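# Stand steel plates on edge in rack slots

## Task

Put every steel plate into its own rack slot, resting on one of its long edges (leaning against a slot wall is allowed). Finish with the rack upright, all parts still, the magnet off and holding nothing, and nothing relying on the robot to stay in place. Then release and pull the arm away.

## Robot and tools

Robot: one six-joint UR12e-style arm on a mounting block at the scene origin. The block holds the base either roughly vertical or tilted about halfway toward +y or -y, so check the images. The arm faces +x. Joint ranges in radians: shoulder pan -3.142 to 3.142, shoulder lift -6.283 to 6.283, elbow 0.000 to 3.142, wrists 1 to 3 -6.283 to 6.283. Load limits in N m: 313 for pan and lift, 142 for the elbow, 51.3 for each wrist, including a held part's weight.

Tool: a magnet gripper, a 48 mm barrel with a flat steel face. The face point is the centre of that face, and its z axis points out of the face. Behind the gripper is a 75 mm spacer and plate. A 22 mm thick block sticks out toward the tool's -y axis, and its corners sweep a 92 mm radius when the last joint turns. Watch for this block near the rack and table.

Magnet: on gives about 120 N on bare steel lying flat over the middle of the face. The grip is weaker on cast iron, painted parts or off-centre contact. It drops off fast with any gap: about half at 0.33 mm, a fifth at 1 mm, under 1 N at 10 mm. So press the face flat on a plate before lifting. Only friction stops a plate sliding along the face, so avoid steep tilts and fast moves with a heavy plate. When off, about 0.3 N remains, so only very light parts stay on the face.

Frames: the scene frame sits on the table top at the arm's foot. z = 0 is the table, +z is up, +x is out in front, and +y is to the left looking along +x. Move commands are offsets in the face point's own axes, not scene axes.

execute_actions(actions): a list of chunks, run in order. Each chunk is a table of 1 to 15 rows, and each row plays for one 1/30 s step. A short table repeats its last row to fill 15 steps. Each row has 7 numbers in [-1, 1]: dx, dy, dz, rx, ry, rz, magnet. The first six are an offset from the face point's pose at the start of that chunk, in the face point's axes. Every row in a chunk is measured from that same start, not from the row before. 1.0 means 0.6 m of travel or 180 degrees. rx, ry, rz together form one rotation vector. The magnet number is an absolute setting and stays until changed: 1 is on, 0 is off (above 0.01 counts as on). Write plain literal numbers only; any expression or shorthand makes the call invalid. An empty list sends nothing and returns the current state plus images.

move(target, speed, stop_force, blocking): target is one 7-number row scaled as above. It is an offset from the pose in the latest result that reports one, and its magnet value is applied at the start. The face point follows a straight path there, taking 0.5 to 10 s, and may lag, stray or overshoot the speed. speed is in m/s, from 0.002 to 0.5 (default 0.25); turning runs at up to twice that in rad/s. stop_force is in N, from 13 to 80. It ends the path when the wrist feels that much extra push along the direction of travel, then backs off two steps. Use it only with very low speed and no rotation. It is not accepted in the first 0.2 s or with blocking=false. Leave it out when moving away from something you press on. With blocking=false the result comes back after 0.5 s; poll with wait(0) or brake with stop(). Other motion commands are refused until the move has ended.

The result's move: line gives how the move ended (done, contact, off_target, moving, held, fault) and the distance left to target. limits=paced means the pose was clipped. limits=held means a check blocked some steps, after which the arm can go much faster than the set speed.

wait(seconds): 0 to 10; the arm holds its last command.

stop(): brakes a running move; it needs some room to stop.

zoom_image(camera, region): camera is cam_high or cam_low, both 504x504. region is [x0, y0, x1, y1] in pixels from the top-left corner, at most 504 by 504.

read_manual(section): licence texts only, "licences".

finished_scene(scene): ends the given scene number and reports success. It cannot be undone.

Result lines: end_effector_position (m) and end_effector_quat_wxyz in the scene frame, which also give the tool axes. The printed position may be a little off at long reach; trust the images. Also reported: velocities, Joint positions and Joint velocities (rad, rad/s), and Wrist force/torque in tool axes. Wrist readings have a few N of offset and noise and saturate near 100 N; "no reading" is normal at the start. Hand target is the pose the drives currently aim at. magnet_out and magnet_back give the piston position. part_present=1 means a strong magnetic hold, though a steel table also triggers it. "pose unreachable", "cause:" and "joint sent to its limit" report clearance or joint-range problems.

Control notes: each step's command is clipped to within 100 mm and 16 degrees of the measured pose. Motion trails commands by about 0.17 s. Large moves may arrive short, so send the remainder.

Things to avoid: the arm is stiff. Pressing only slightly past contact can cause a torque fault, and any external force of 150 N causes a force fault; either freezes the arm for 10 s. Approach contacts slowly. Never drop plates, slam them, or knock anything off the table, and keep the rack upright. Holding loads heats the motors: a MOTOR HOT warning comes at 70 °C and a braking stop at 85 °C. Loose objects may occasionally get a small push.

Each tool is called after "Emit:" as name(argument=value, ...), one argument or row to a line, values as JSON.

## Session

Emit:
execute_actions(
  actions=[],
)

Scene clock: 0.00 s.
end_effector_position=(+0.6247, -0.1909, +0.2110) magnet_out=0 magnet_back=1 part_present=0 end_effector_quat_wxyz=(+0.245, +0.011, +0.954, +0.170) end_effector_velocity=(-0.000, +0.000, -0.000) end_effector_angular_velocity=(+0.001, +0.000, +0.000)
Joint positions: [-0.328 -1.409  2.444 -3.217 -1.74   2.552]
Joint velocities: [-0.    -0.     0.001  0.     0.001 -0.   ]
Wrist force (N, on the end effector, along its own x y z axes, offset not removed): no reading
Wrist torque (N m, same axes, about the end effector's origin, offset not removed): no reading
Hand target: +0.625, -0.191, +0.211; +0.245, +0.011, +0.954, +0.170

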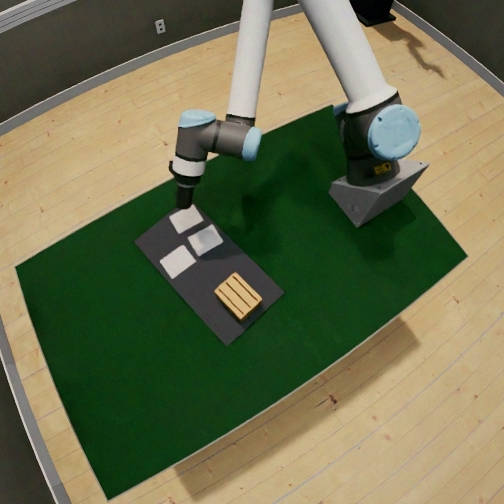

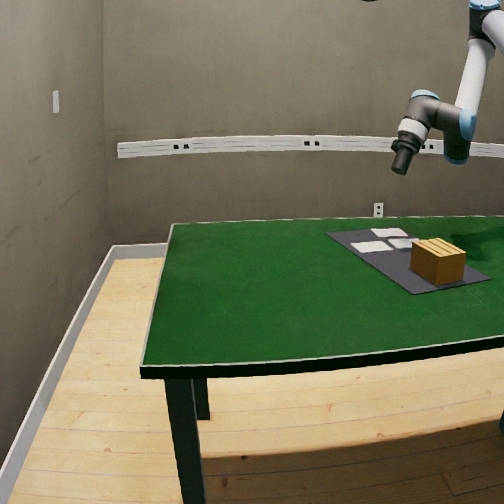

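Emit:
zoom_image(
  camera="cam_high",
  region=[120, 190, 300, 350],
)

Emit:
zoom_image(
  camera="cam_low",
  region=[320, 200, 504, 310],
)

Region (120, 190, 300, 350) of cam_high's 504x504 image, scaled by 2.800, with more detail than that image has.

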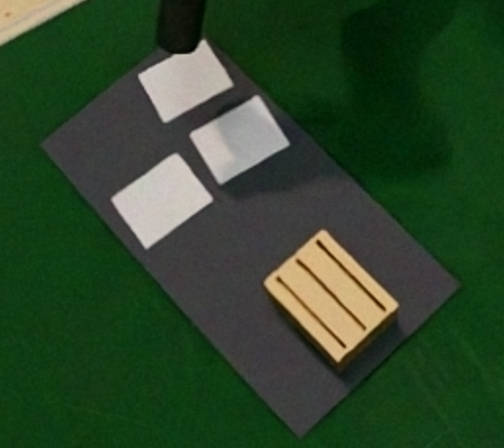

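Region (320, 200, 504, 310) of cam_low's 504x504 image, scaled by 2.739, with more detail than that image has; it fills the top 301 rows of this view, and the rest is white.

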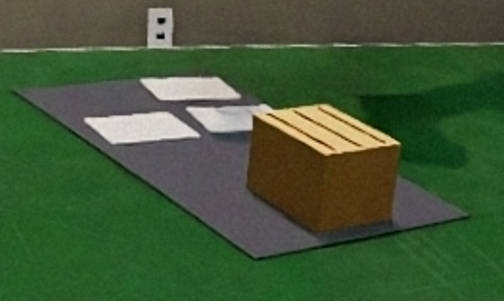

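Emit:
zoom_image(
  camera="cam_high",
  region=[205, 265, 275, 330],
)

Emit:
zoom_image(
  camera="cam_high",
  region=[150, 200, 234, 284],
)

Emit:
zoom_image(
  camera="cam_low",
  region=[400, 225, 480, 295],
)

Region (205, 265, 275, 330) of cam_high's 504x504 image, scaled by 7.200, with more detail than that image has; it fills the top 468 rows of this view, and the rest is white.

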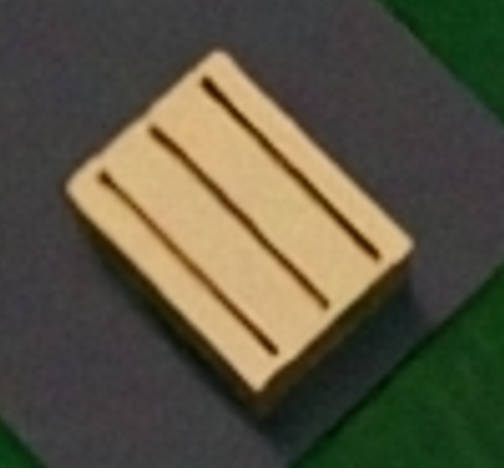

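Region (150, 200, 234, 284) of cam_high's 504x504 image, scaled by 6.000, with more detail than that image has.

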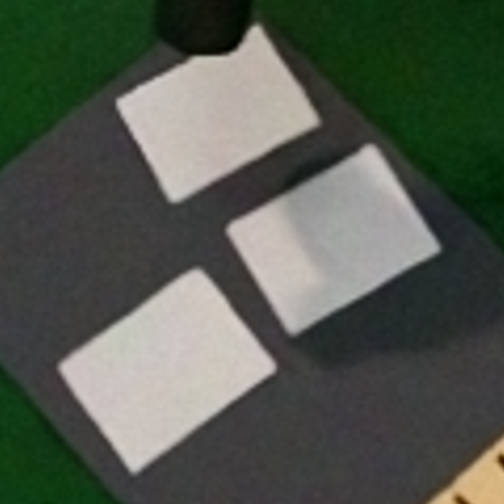

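Region (400, 225, 480, 295) of cam_low's 504x504 image, scaled by 6.300, with more detail than that image has; it fills the top 441 rows of this view, and the rest is white.

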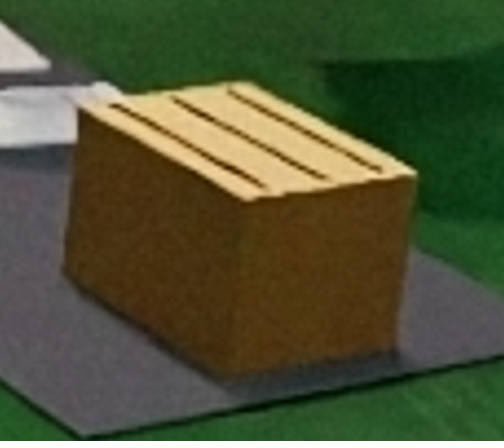

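Emit:
move(
  target=[0.1443,-0.1882,0.2094,0.1099,0.1584,-0.0071,0],
  speed=0.2,
)

Emit:
zoom_image(
  camera="cam_high",
  region=[150, 180, 234, 264],
)

Emit:
zoom_image(
  camera="cam_low",
  region=[350, 190, 430, 260],
)

Scene clock: 4.13 s.
end_effector_position=(+0.6151, -0.2479, +0.0304) magnet_out=0 magnet_back=1 part_present=0 end_effector_quat_wxyz=(+0.000, -0.001, +1.000, +0.000) end_effector_velocity=(+0.001, +0.001, -0.001) end_effector_angular_velocity=(-0.001, +0.002, -0.000)
Joint positions: [-0.41  -1.121  2.294 -3.148 -2.266  2.551]
Joint velocities: [ 0.001  0.004 -0.002  0.001 -0.003  0.002]
Wrist force (N, on the end effector, along its own x y z axes, offset not removed): [-0.1 -2.0 -2.3]
Wrist torque (N m, same axes, about the end effector's origin, offset not removed): [0.05 -0.02 0.09]
Hand target: +0.615, -0.248, +0.030; +0.000, -0.001, +1.000, -0.000
Off the commanded pose: 0.000 m, 0 deg.
move: done

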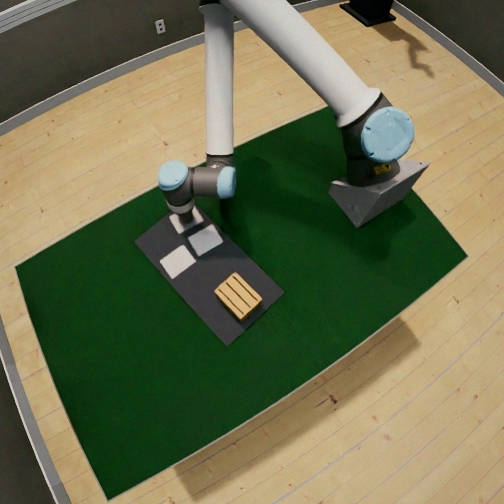

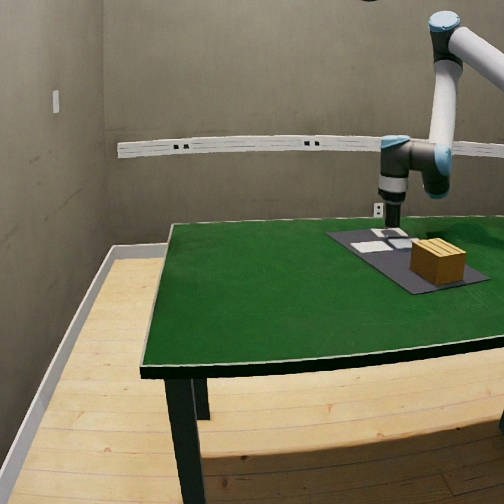

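Region (150, 180, 234, 264) of cam_high's 504x504 image, scaled by 6.000, with more detail than that image has.

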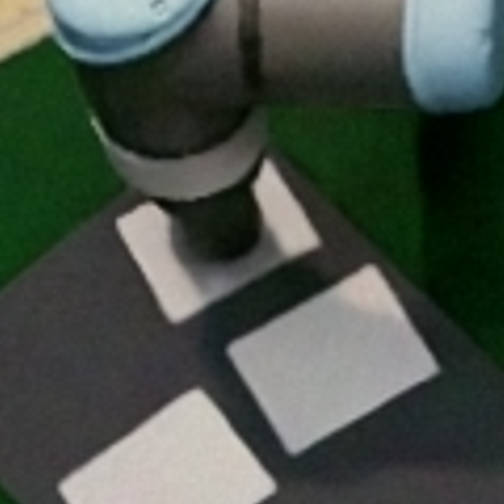

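Region (350, 190, 430, 260) of cam_low's 504x504 image, scaled by 6.300, with more detail than that image has; it fills the top 441 rows of this view, and the rest is white.

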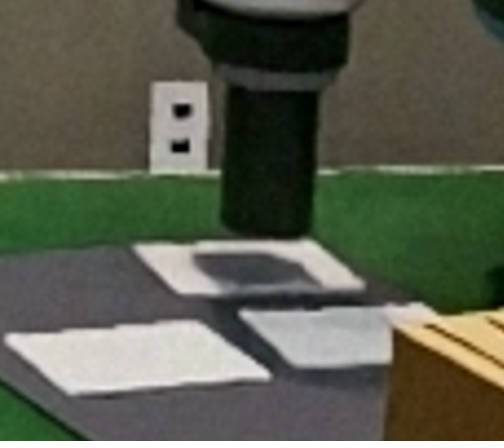

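Emit:
move(
  target=[-0.002,-0.042,0.03,0,0,0,0],
  speed=0.1,
)

Emit:
zoom_image(
  camera="cam_high",
  region=[155, 185, 215, 245],
)

Emit:
zoom_image(
  camera="cam_low",
  region=[360, 200, 420, 250],
)

Scene clock: 6.20 s.
end_effector_position=(+0.6163, -0.2729, +0.0124) magnet_out=0 magnet_back=1 part_present=0 end_effector_quat_wxyz=(+0.000, -0.001, +1.000, +0.000) end_effector_velocity=(+0.000, -0.001, -0.001) end_effector_angular_velocity=(-0.001, -0.000, +0.001)
Joint positions: [-0.454 -1.117  2.278 -3.169 -2.248  2.499]
Joint velocities: [-0.002  0.001 -0.001 -0.002  0.    -0.004]
Wrist force (N, on the end effector, along its own x y z axes, offset not removed): [2.0 -0.1 -3.0]
Wrist torque (N m, same axes, about the end effector's origin, offset not removed): [0.17 -0.19 0.11]
Hand target: +0.616, -0.273, +0.012; +0.000, -0.001, +1.000, +0.000
Off the commanded pose: 0.000 m, 0 deg.
move: done

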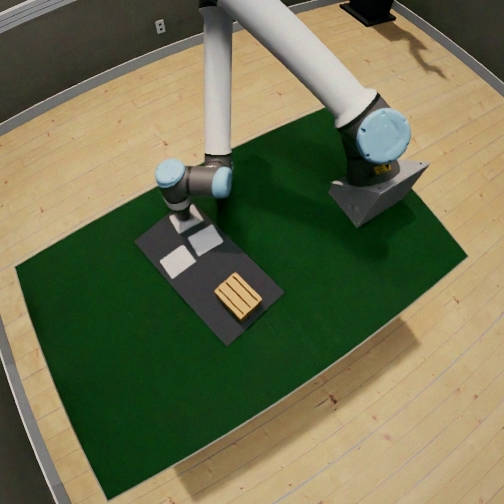

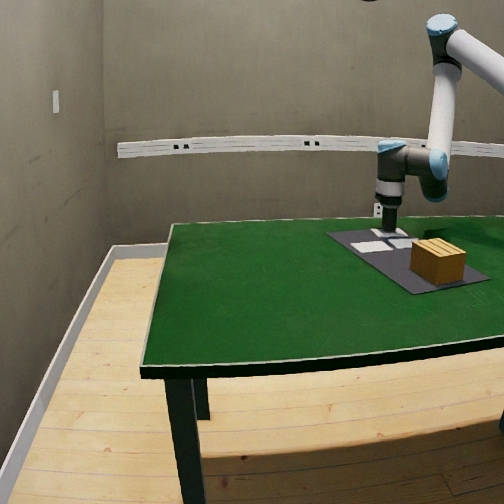

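Region (155, 185, 215, 245) of cam_high's 504x504 image, scaled by 8.400, with more detail than that image has.

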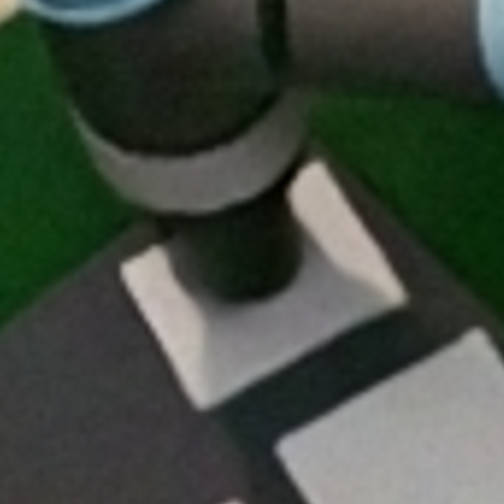

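Region (360, 200, 420, 250) of cam_low's 504x504 image, scaled by 8.400, with more detail than that image has.

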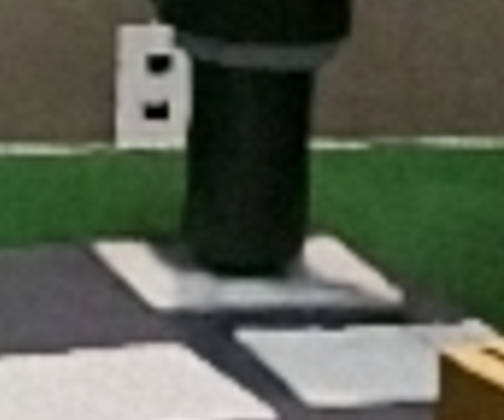

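Emit:
move(
  target=[-0.002,0,0.03,0,0,0,0],
  speed=0.004,
  stop_force=15,
)

Scene clock: 8.43 s.
end_effector_position=(+0.6168, -0.2730, +0.0052) magnet_out=0 magnet_back=1 part_present=0 end_effector_quat_wxyz=(+0.000, -0.001, +1.000, -0.000) end_effector_velocity=(+0.000, +0.000, +0.001) end_effector_angular_velocity=(+0.002, -0.000, -0.001)
Joint positions: [-0.462 -1.104  2.275 -3.185 -2.245  2.491]
Joint velocities: [ 0.001 -0.001 -0.     0.004  0.001  0.002]
Wrist force (N, on the end effector, along its own x y z axes, offset not removed): [11.3 7.4 -44.5]
Wrist torque (N m, same axes, about the end effector's origin, offset not removed): [1.07 0.69 0.34]
Hand target: +0.617, -0.273, +0.005; +0.000, -0.001, +1.000, -0.000
Off the commanded pose: 0.011 m, 0 deg.
move: contact

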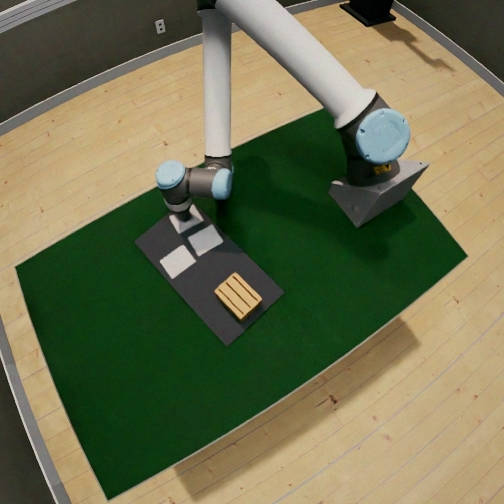

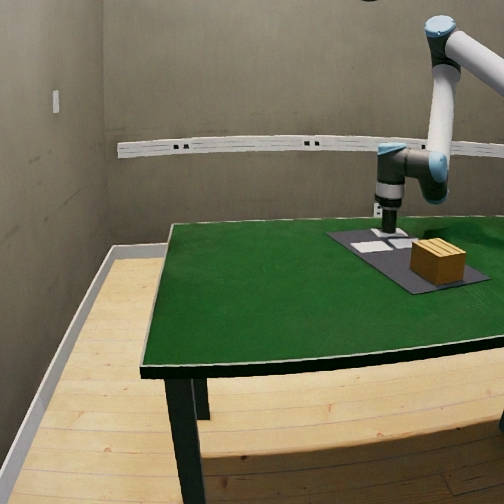

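Emit:
execute_actions(
  actions=[
    [[0,0,-0.0005,0,0,0,1]],
  ],
)

Emit:
move(
  target=[0,0,-0.2,0,0,0,1],
  speed=0.15,
)

Scene clock: 9.00 s.
end_effector_position=(+0.6168, -0.2731, +0.0054) magnet_out=1 magnet_back=0 part_present=1 end_effector_quat_wxyz=(+0.000, -0.000, +1.000, -0.000) end_effector_velocity=(-0.000, -0.000, -0.000) end_effector_angular_velocity=(-0.001, +0.001, +0.002)
Joint positions: [-0.461 -1.105  2.275 -3.184 -2.245  2.491]
Joint velocities: [-0.    -0.    -0.     0.    -0.001 -0.002]
Wrist force (N, on the end effector, along its own x y z axes, offset not removed): [-1.8 0.9 -5.7]
Wrist torque (N m, same axes, about the end effector's origin, offset not removed): [0.19 0.24 0.09]
Hand target: +0.617, -0.273, +0.005; +0.000, -0.001, +1.000, -0.000
Off the commanded pose: 0.000 m, 0 deg.

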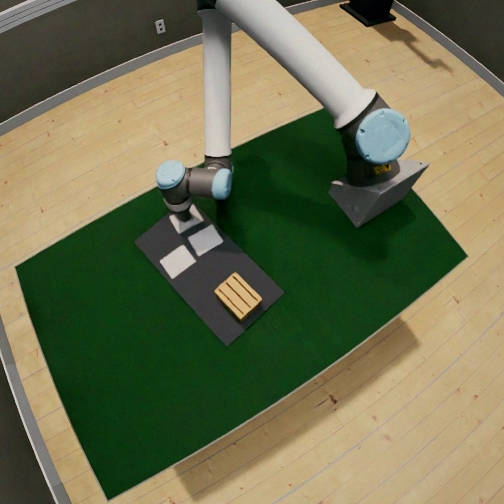

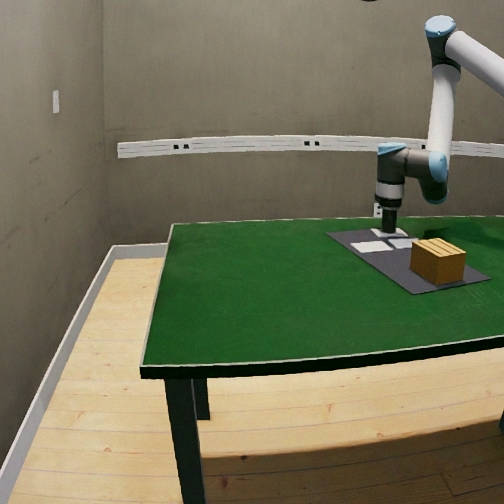

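Scene clock: 10.27 s.
end_effector_position=(+0.6167, -0.2733, +0.1254) magnet_out=1 magnet_back=0 part_present=1 end_effector_quat_wxyz=(+0.001, -0.000, +1.000, -0.000) end_effector_velocity=(+0.000, -0.000, +0.001) end_effector_angular_velocity=(-0.000, +0.001, -0.000)
Joint positions: [-0.333 -1.304  2.282 -2.892 -2.294  2.646]
Joint velocities: [ 0.002 -0.002 -0.001  0.006 -0.002  0.004]
Wrist force (N, on the end effector, along its own x y z axes, offset not removed): [0.2 -1.7 0.1]
Wrist torque (N m, same axes, about the end effector's origin, offset not removed): [0.01 0.05 0.08]
Hand target: +0.617, -0.273, +0.126; +0.000, -0.000, +1.000, +0.000
Off the commanded pose: 0.000 m, 0 deg.
move: done

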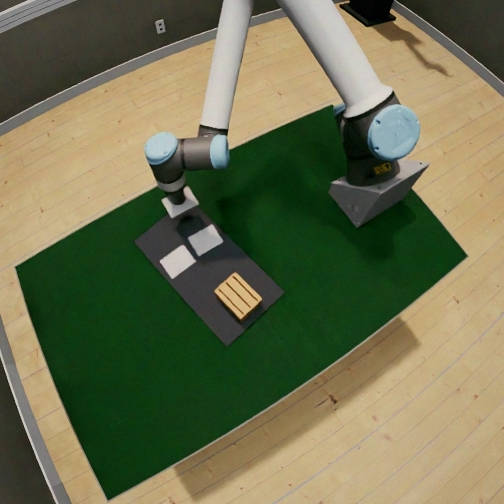

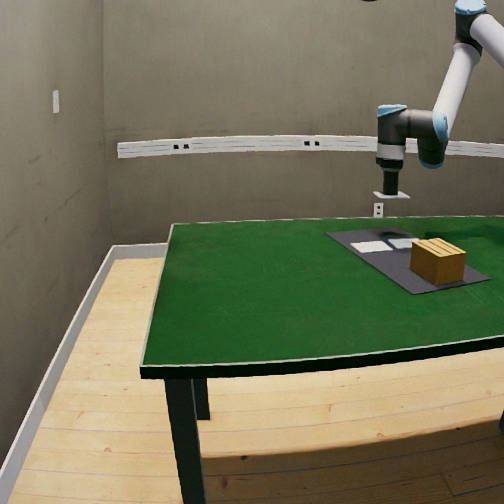

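Emit:
move(
  target=[-0.0355,0.6205,-0.0577,0.3510,-0.4334,-0.4334,1],
  speed=0.3,
)

Emit:
zoom_image(
  camera="cam_high",
  region=[200, 260, 280, 335],
)

Emit:
zoom_image(
  camera="cam_low",
  region=[394, 180, 504, 290],
)

Scene clock: 23.63 s.
end_effector_position=(+0.6303, -0.0056, +0.1508) magnet_out=1 magnet_back=0 part_present=1 end_effector_quat_wxyz=(+0.437, -0.438, +0.701, -0.354) end_effector_velocity=(-0.000, -0.000, -0.001) end_effector_angular_velocity=(-0.000, +0.002, -0.002)
Joint positions: [-0.209 -0.504  2.369 -4.825 -1.682  1.128]
Joint velocities: [-0.001  0.001 -0.    -0.    -0.002 -0.   ]
Wrist force (N, on the end effector, along its own x y z axes, offset not removed): [1.0 -0.1 -1.5]
Wrist torque (N m, same axes, about the end effector's origin, offset not removed): [0.00 -0.02 0.07]
Hand target: +0.630, -0.006, +0.151; +0.437, -0.438, +0.701, -0.354
Off the commanded pose: 0.105 m, 36 deg.
FORCE FAULT: contact force on the arm reached its limit, and the arm stopped for 10 seconds. The contact can be on any part of the arm, not only on its tool. That time counts as 20 of the actions that you can send in this scene. The arm's remaining commands of this call were not run. The arm holds still and accepts commands again. Move the arm away from the contact; if what it grips holds it there, let go first. Pushing or pulling that hard again can fault the arm again.
move: fault

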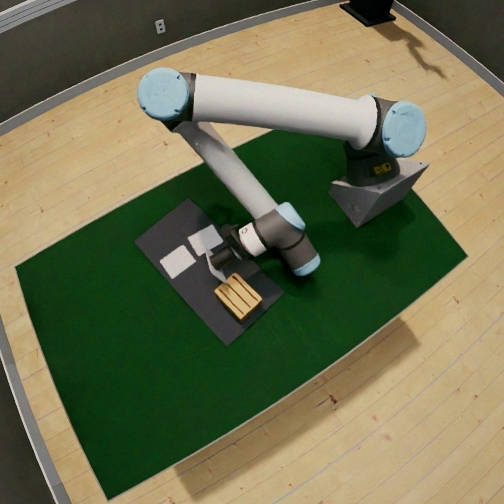

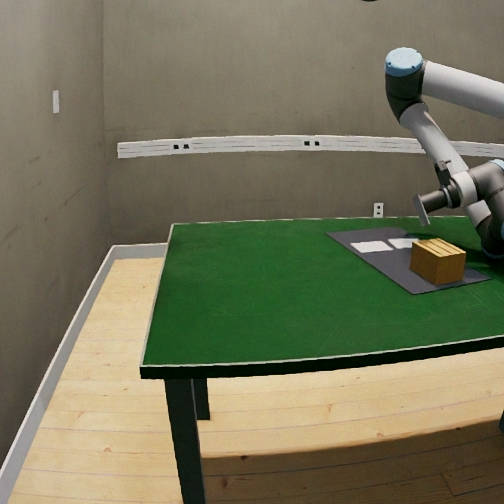

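Region (200, 260, 280, 335) of cam_high's 504x504 image, scaled by 6.300, with more detail than that image has; it fills the top 472 rows of this view, and the rest is white.

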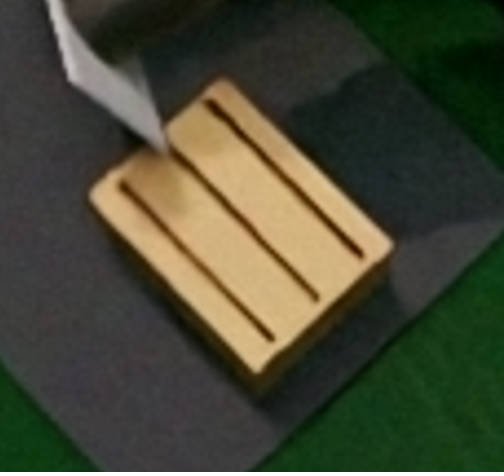

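Region (394, 180, 504, 290) of cam_low's 504x504 image, scaled by 4.582, with more detail than that image has.

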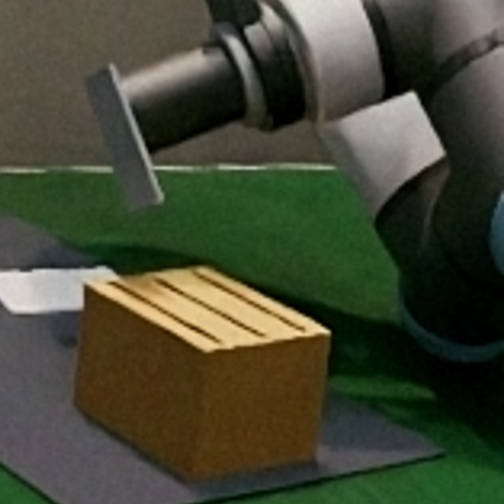

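Emit:
move(
  target=[-0.0403,-0.1172,-0.0489,-0.2509,0.3098,0.3105,1],
  speed=0.3,
)

Scene clock: 27.07 s.
end_effector_position=(+0.6305, -0.0059, +0.2313) magnet_out=1 magnet_back=0 part_present=1 end_effector_quat_wxyz=(+0.001, -0.000, +1.000, -0.001) end_effector_velocity=(+0.000, -0.000, +0.000) end_effector_angular_velocity=(+0.003, +0.007, -0.004)
Joint positions: [ 0.096 -1.137  2.224 -2.595 -2.357  3.232]
Joint velocities: [-0.001 -0.002 -0.004  0.015  0.003  0.011]
Wrist force (N, on the end effector, along its own x y z axes, offset not removed): [-0.1 -0.8 -2.0]
Wrist torque (N m, same axes, about the end effector's origin, offset not removed): [0.15 -0.03 0.04]
Hand target: +0.631, -0.006, +0.231; +0.001, +0.000, +1.000, -0.001
Off the commanded pose: 0.001 m, 0 deg.
move: done

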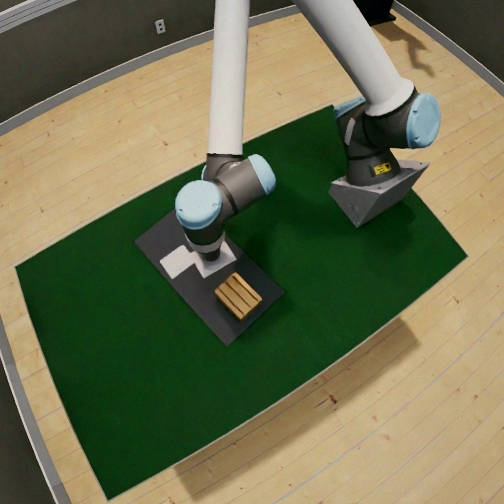

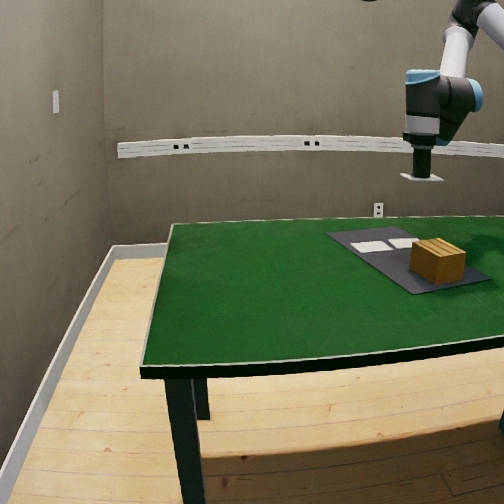

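Emit:
move(
  target=[0.0792,0.1548,0.1188,0.4142,0.3353,0.3353,1],
  speed=0.3,
)

Emit:
zoom_image(
  camera="cam_high",
  region=[200, 250, 280, 330],
)

Emit:
zoom_image(
  camera="cam_low",
  region=[394, 180, 504, 290],
)

Scene clock: 31.10 s.
end_effector_position=(+0.5829, +0.0870, +0.1594) magnet_out=1 magnet_back=0 part_present=1 end_effector_quat_wxyz=(-0.443, +0.445, +0.551, -0.550) end_effector_velocity=(+0.000, +0.000, -0.001) end_effector_angular_velocity=(-0.004, +0.002, -0.004)
Joint positions: [-0.056 -0.587  1.608 -0.868 -1.808  5.525]
Joint velocities: [-0.002  0.001 -0.    -0.001  0.004  0.003]
Wrist force (N, on the end effector, along its own x y z axes, offset not removed): [2.7 1.4 -2.3]
Wrist torque (N m, same axes, about the end effector's origin, offset not removed): [0.14 -0.30 0.04]
Hand target: +0.583, +0.087, +0.159; -0.443, +0.446, +0.551, -0.550
Off the commanded pose: 0.000 m, 0 deg.
move: done

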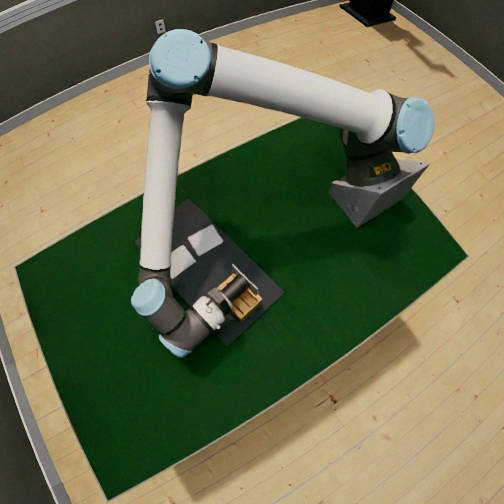

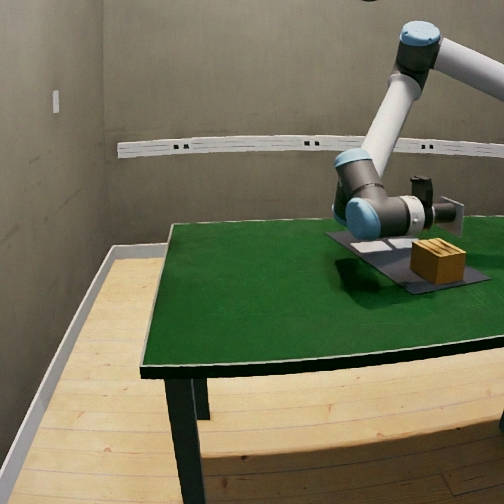

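Region (200, 250, 280, 330) of cam_high's 504x504 image, scaled by 6.300, with more detail than that image has.

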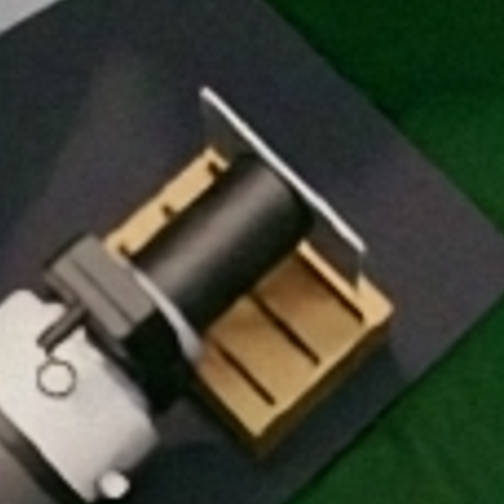

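Region (394, 180, 504, 290) of cam_low's 504x504 image, scaled by 4.582, with more detail than that image has.

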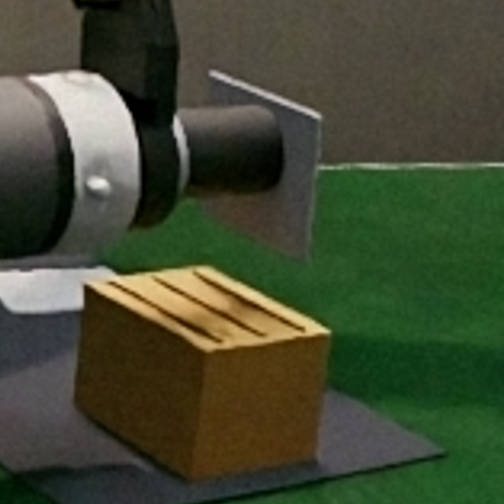

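Emit:
move(
  target=[0,0.045,0,0,0,0,1],
  speed=0.05,
)

Emit:
zoom_image(
  camera="cam_high",
  region=[222, 258, 272, 308],
)

Emit:
zoom_image(
  camera="cam_low",
  region=[420, 200, 480, 260],
)

Scene clock: 32.17 s.
end_effector_position=(+0.5830, +0.0870, +0.1325) magnet_out=1 magnet_back=0 part_present=1 end_effector_quat_wxyz=(-0.443, +0.445, +0.551, -0.550) end_effector_velocity=(-0.000, +0.000, -0.000) end_effector_angular_velocity=(+0.001, +0.001, -0.000)
Joint positions: [-0.08  -0.562  1.604 -0.888 -1.832  5.529]
Joint velocities: [-0.     0.     0.001 -0.001  0.    -0.001]
Wrist force (N, on the end effector, along its own x y z axes, offset not removed): [0.2 1.2 -2.4]
Wrist torque (N m, same axes, about the end effector's origin, offset not removed): [0.14 0.00 0.03]
Hand target: +0.583, +0.087, +0.132; -0.443, +0.445, +0.551, -0.550
Off the commanded pose: 0.000 m, 0 deg.
move: done

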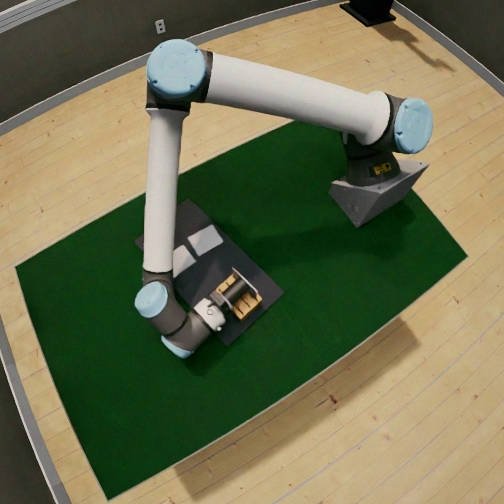

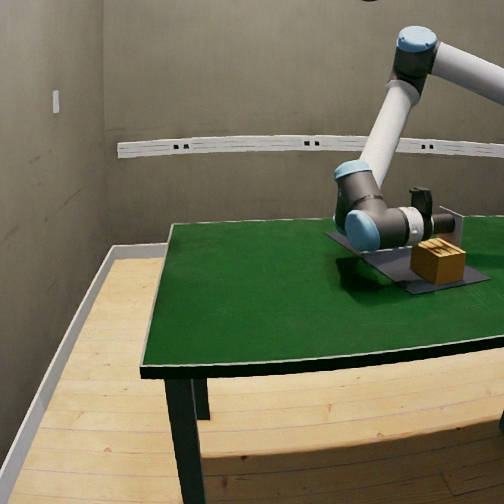

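Region (222, 258, 272, 308) of cam_high's 504x504 image, scaled by 10.080, with more detail than that image has.

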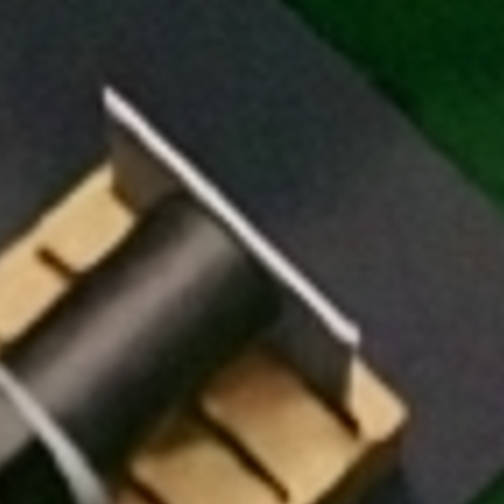

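Region (420, 200, 480, 260) of cam_low's 504x504 image, scaled by 8.400, with more detail than that image has.

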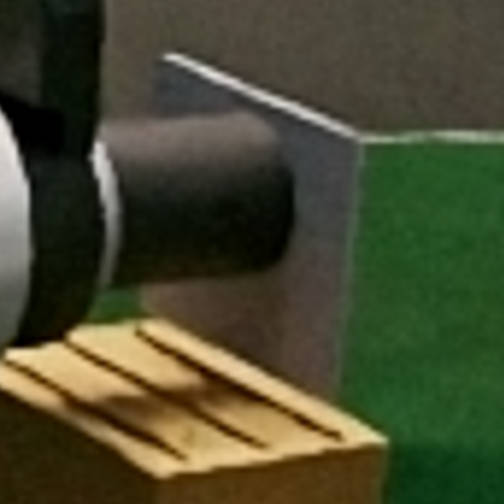

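Emit:
move(
  target=[0.0015,0.013,-0.001,0,0,0,1],
  speed=0.02,
)

Emit:
zoom_image(
  camera="cam_high",
  region=[222, 258, 272, 308],
)

Emit:
zoom_image(
  camera="cam_low",
  region=[430, 220, 470, 260],
)

Scene clock: 33.20 s.
end_effector_position=(+0.5834, +0.0880, +0.1248) magnet_out=1 magnet_back=0 part_present=1 end_effector_quat_wxyz=(-0.443, +0.445, +0.551, -0.550) end_effector_velocity=(-0.000, +0.001, -0.002) end_effector_angular_velocity=(-0.001, -0.001, +0.002)
Joint positions: [-0.086 -0.554  1.601 -0.894 -1.838  5.53 ]
Joint velocities: [-0.001  0.003 -0.001 -0.001 -0.003  0.002]
Wrist force (N, on the end effector, along its own x y z axes, offset not removed): [0.1 -0.2 -1.0]
Wrist torque (N m, same axes, about the end effector's origin, offset not removed): [-0.10 0.02 0.18]
Hand target: +0.583, +0.088, +0.125; -0.443, +0.445, +0.551, -0.550
Off the commanded pose: 0.000 m, 0 deg.
move: done

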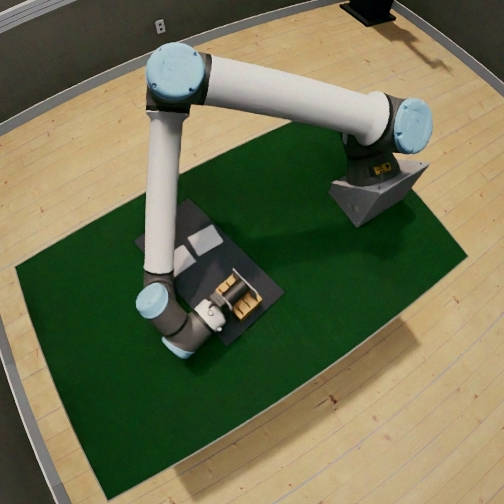

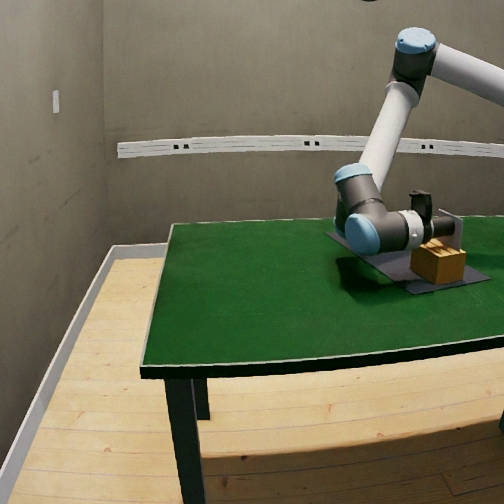

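Region (222, 258, 272, 308) of cam_high's 504x504 image, scaled by 10.080, with more detail than that image has.

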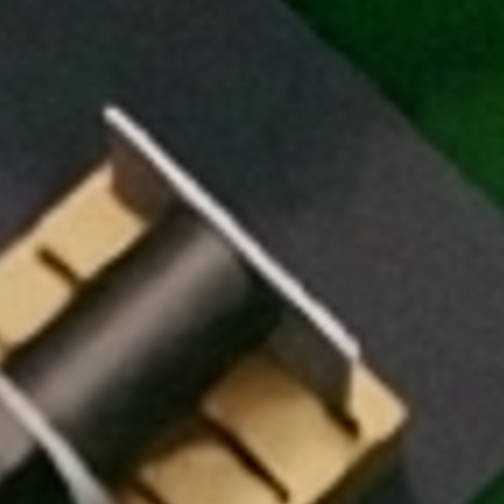

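Region (430, 220, 470, 260) of cam_low's 504x504 image, scaled by 12.600, with more detail than that image has.

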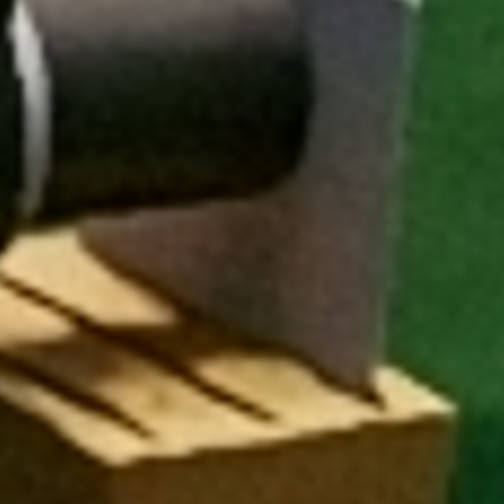

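Emit:
move(
  target=[0.005,-0.001,-0.0015,0,0.011,0.0055,1],
  speed=0.02,
)

Emit:
zoom_image(
  camera="cam_high",
  region=[222, 258, 272, 308],
)

Emit:
zoom_image(
  camera="cam_low",
  region=[430, 220, 470, 260],
)

Scene clock: 35.00 s.
end_effector_position=(+0.5836, +0.0911, +0.1254) magnet_out=1 magnet_back=0 part_present=1 end_effector_quat_wxyz=(-0.447, +0.459, +0.539, -0.546) end_effector_velocity=(+0.000, +0.001, -0.000) end_effector_angular_velocity=(-0.003, +0.001, -0.006)
Joint positions: [-0.089 -0.561  1.607 -0.918 -1.818  5.541]
Joint velocities: [-0.001 -0.001  0.    -0.004  0.004  0.002]
Wrist force (N, on the end effector, along its own x y z axes, offset not removed): [-1.2 -0.8 -2.2]
Wrist torque (N m, same axes, about the end effector's origin, offset not removed): [-0.08 0.14 0.06]
Hand target: +0.584, +0.091, +0.125; -0.447, +0.460, +0.539, -0.546
Off the commanded pose: 0.000 m, 0 deg.
move: done

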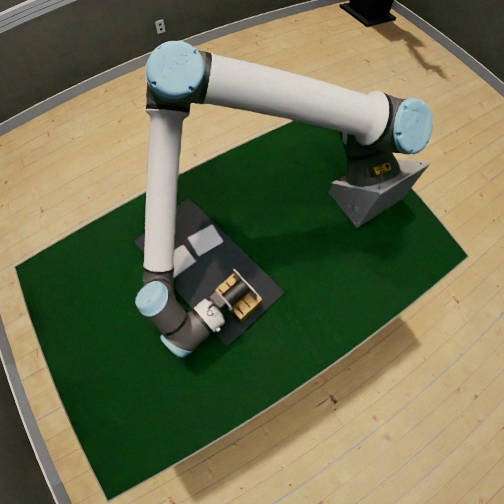

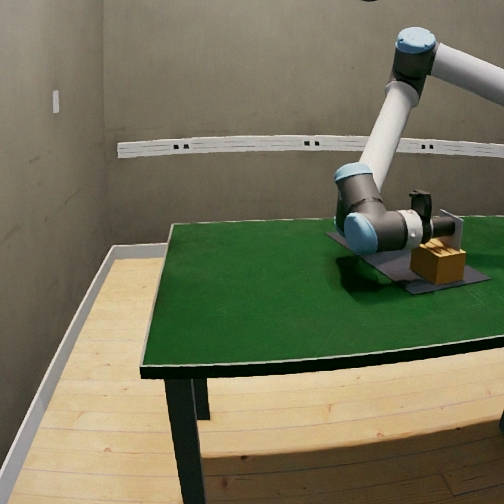

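Region (222, 258, 272, 308) of cam_high's 504x504 image, scaled by 10.080, with more detail than that image has.

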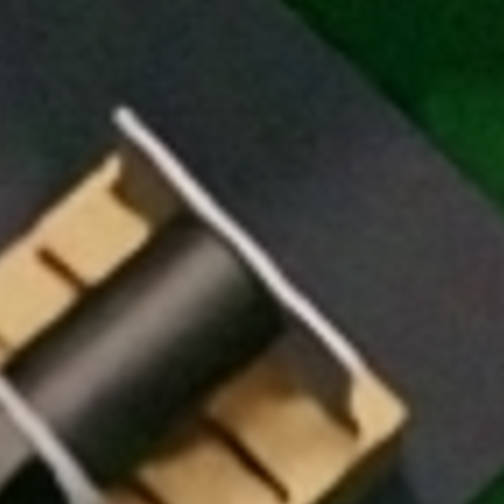

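Region (430, 220, 470, 260) of cam_low's 504x504 image, scaled by 12.600, with more detail than that image has.

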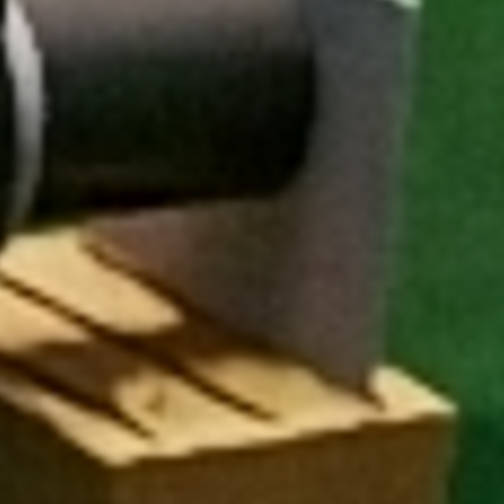

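Emit:
move(
  target=[0,0.01,0,0,0,0,1],
  speed=0.002,
  stop_force=13,
)

Emit:
zoom_image(
  camera="cam_high",
  region=[222, 258, 272, 308],
)

Emit:
zoom_image(
  camera="cam_low",
  region=[430, 220, 470, 260],
)

Scene clock: 39.43 s.
end_effector_position=(+0.5836, +0.0910, +0.1195) magnet_out=1 magnet_back=0 part_present=1 end_effector_quat_wxyz=(-0.447, +0.459, +0.539, -0.546) end_effector_velocity=(-0.000, -0.000, -0.001) end_effector_angular_velocity=(-0.002, -0.000, +0.001)
Joint positions: [-0.094 -0.555  1.606 -0.922 -1.823  5.542]
Joint velocities: [-0.     0.001 -0.     0.001 -0.001  0.002]
Wrist force (N, on the end effector, along its own x y z axes, offset not removed): [-0.4 -0.3 -0.2]
Wrist torque (N m, same axes, about the end effector's origin, offset not removed): [-0.01 0.02 0.04]
Hand target: +0.584, +0.091, +0.119; -0.447, +0.459, +0.539, -0.546
Off the commanded pose: 0.000 m, 0 deg.
move: done

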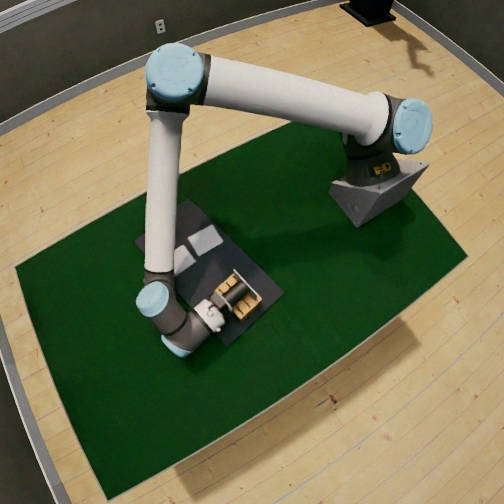

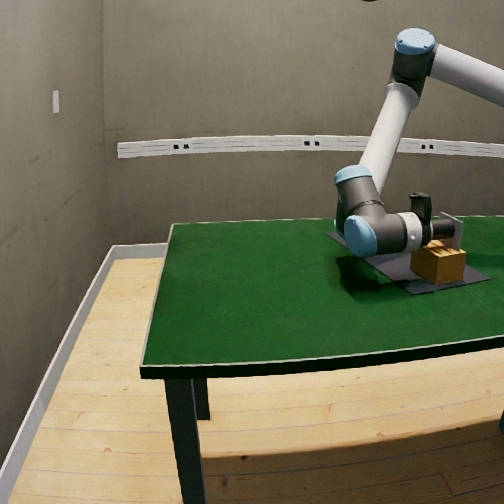

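Region (222, 258, 272, 308) of cam_high's 504x504 image, scaled by 10.080, with more detail than that image has.

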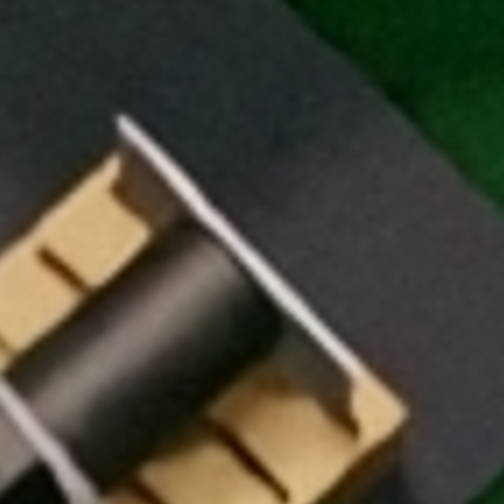

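Region (430, 220, 470, 260) of cam_low's 504x504 image, scaled by 12.600, with more detail than that image has.

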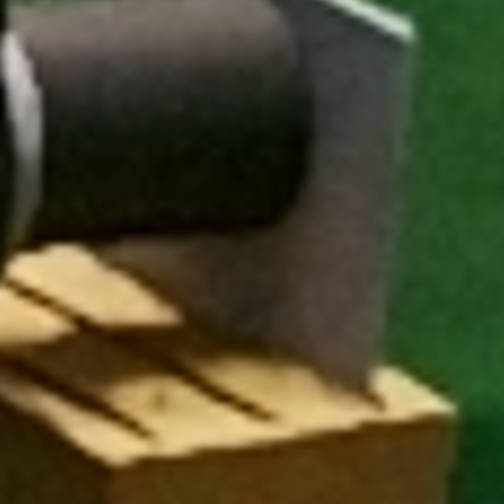

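Emit:
move(
  target=[0,0.028,0,0,0,0,1],
  speed=0.008,
  stop_force=13,
)

Emit:
zoom_image(
  camera="cam_low",
  region=[330, 190, 480, 290],
)

Emit:
zoom_image(
  camera="cam_high",
  region=[200, 260, 270, 330],
)

Scene clock: 42.13 s.
end_effector_position=(+0.5837, +0.0907, +0.1028) magnet_out=1 magnet_back=0 part_present=1 end_effector_quat_wxyz=(-0.447, +0.459, +0.539, -0.546) end_effector_velocity=(+0.000, -0.000, -0.000) end_effector_angular_velocity=(-0.000, +0.000, -0.000)
Joint positions: [-0.11  -0.54   1.602 -0.934 -1.838  5.544]
Joint velocities: [-0.  0. -0.  0.  0.  0.]
Wrist force (N, on the end effector, along its own x y z axes, offset not removed): [-0.4 -15.2 -2.9]
Wrist torque (N m, same axes, about the end effector's origin, offset not removed): [0.07 0.05 -0.57]
Hand target: +0.584, +0.091, +0.103; -0.447, +0.459, +0.539, -0.546
Off the commanded pose: 0.000 m, 0 deg.
move: contact

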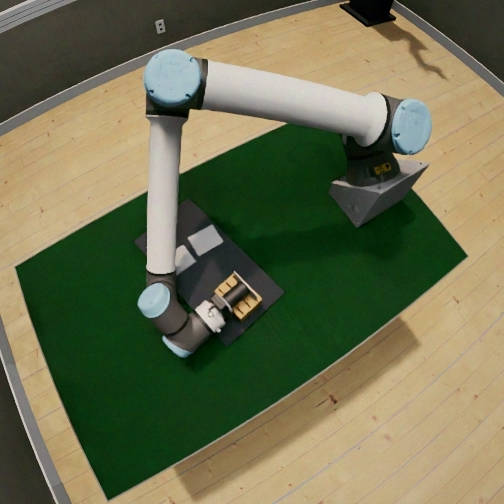

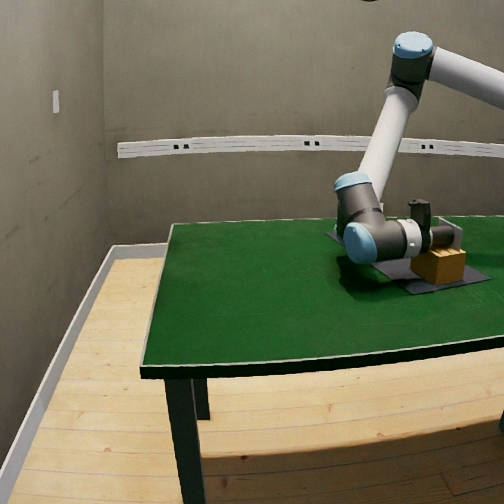

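Region (330, 190, 480, 290) of cam_low's 504x504 image, scaled by 3.360, with more detail than that image has.

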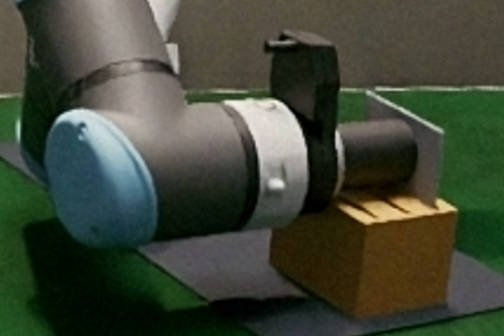

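Region (200, 260, 270, 330) of cam_high's 504x504 image, scaled by 7.200, with more detail than that image has.

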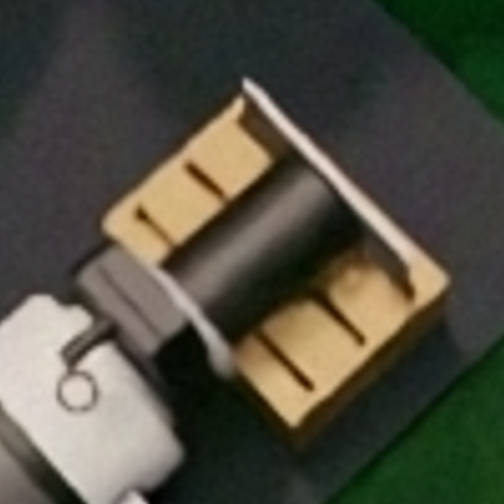

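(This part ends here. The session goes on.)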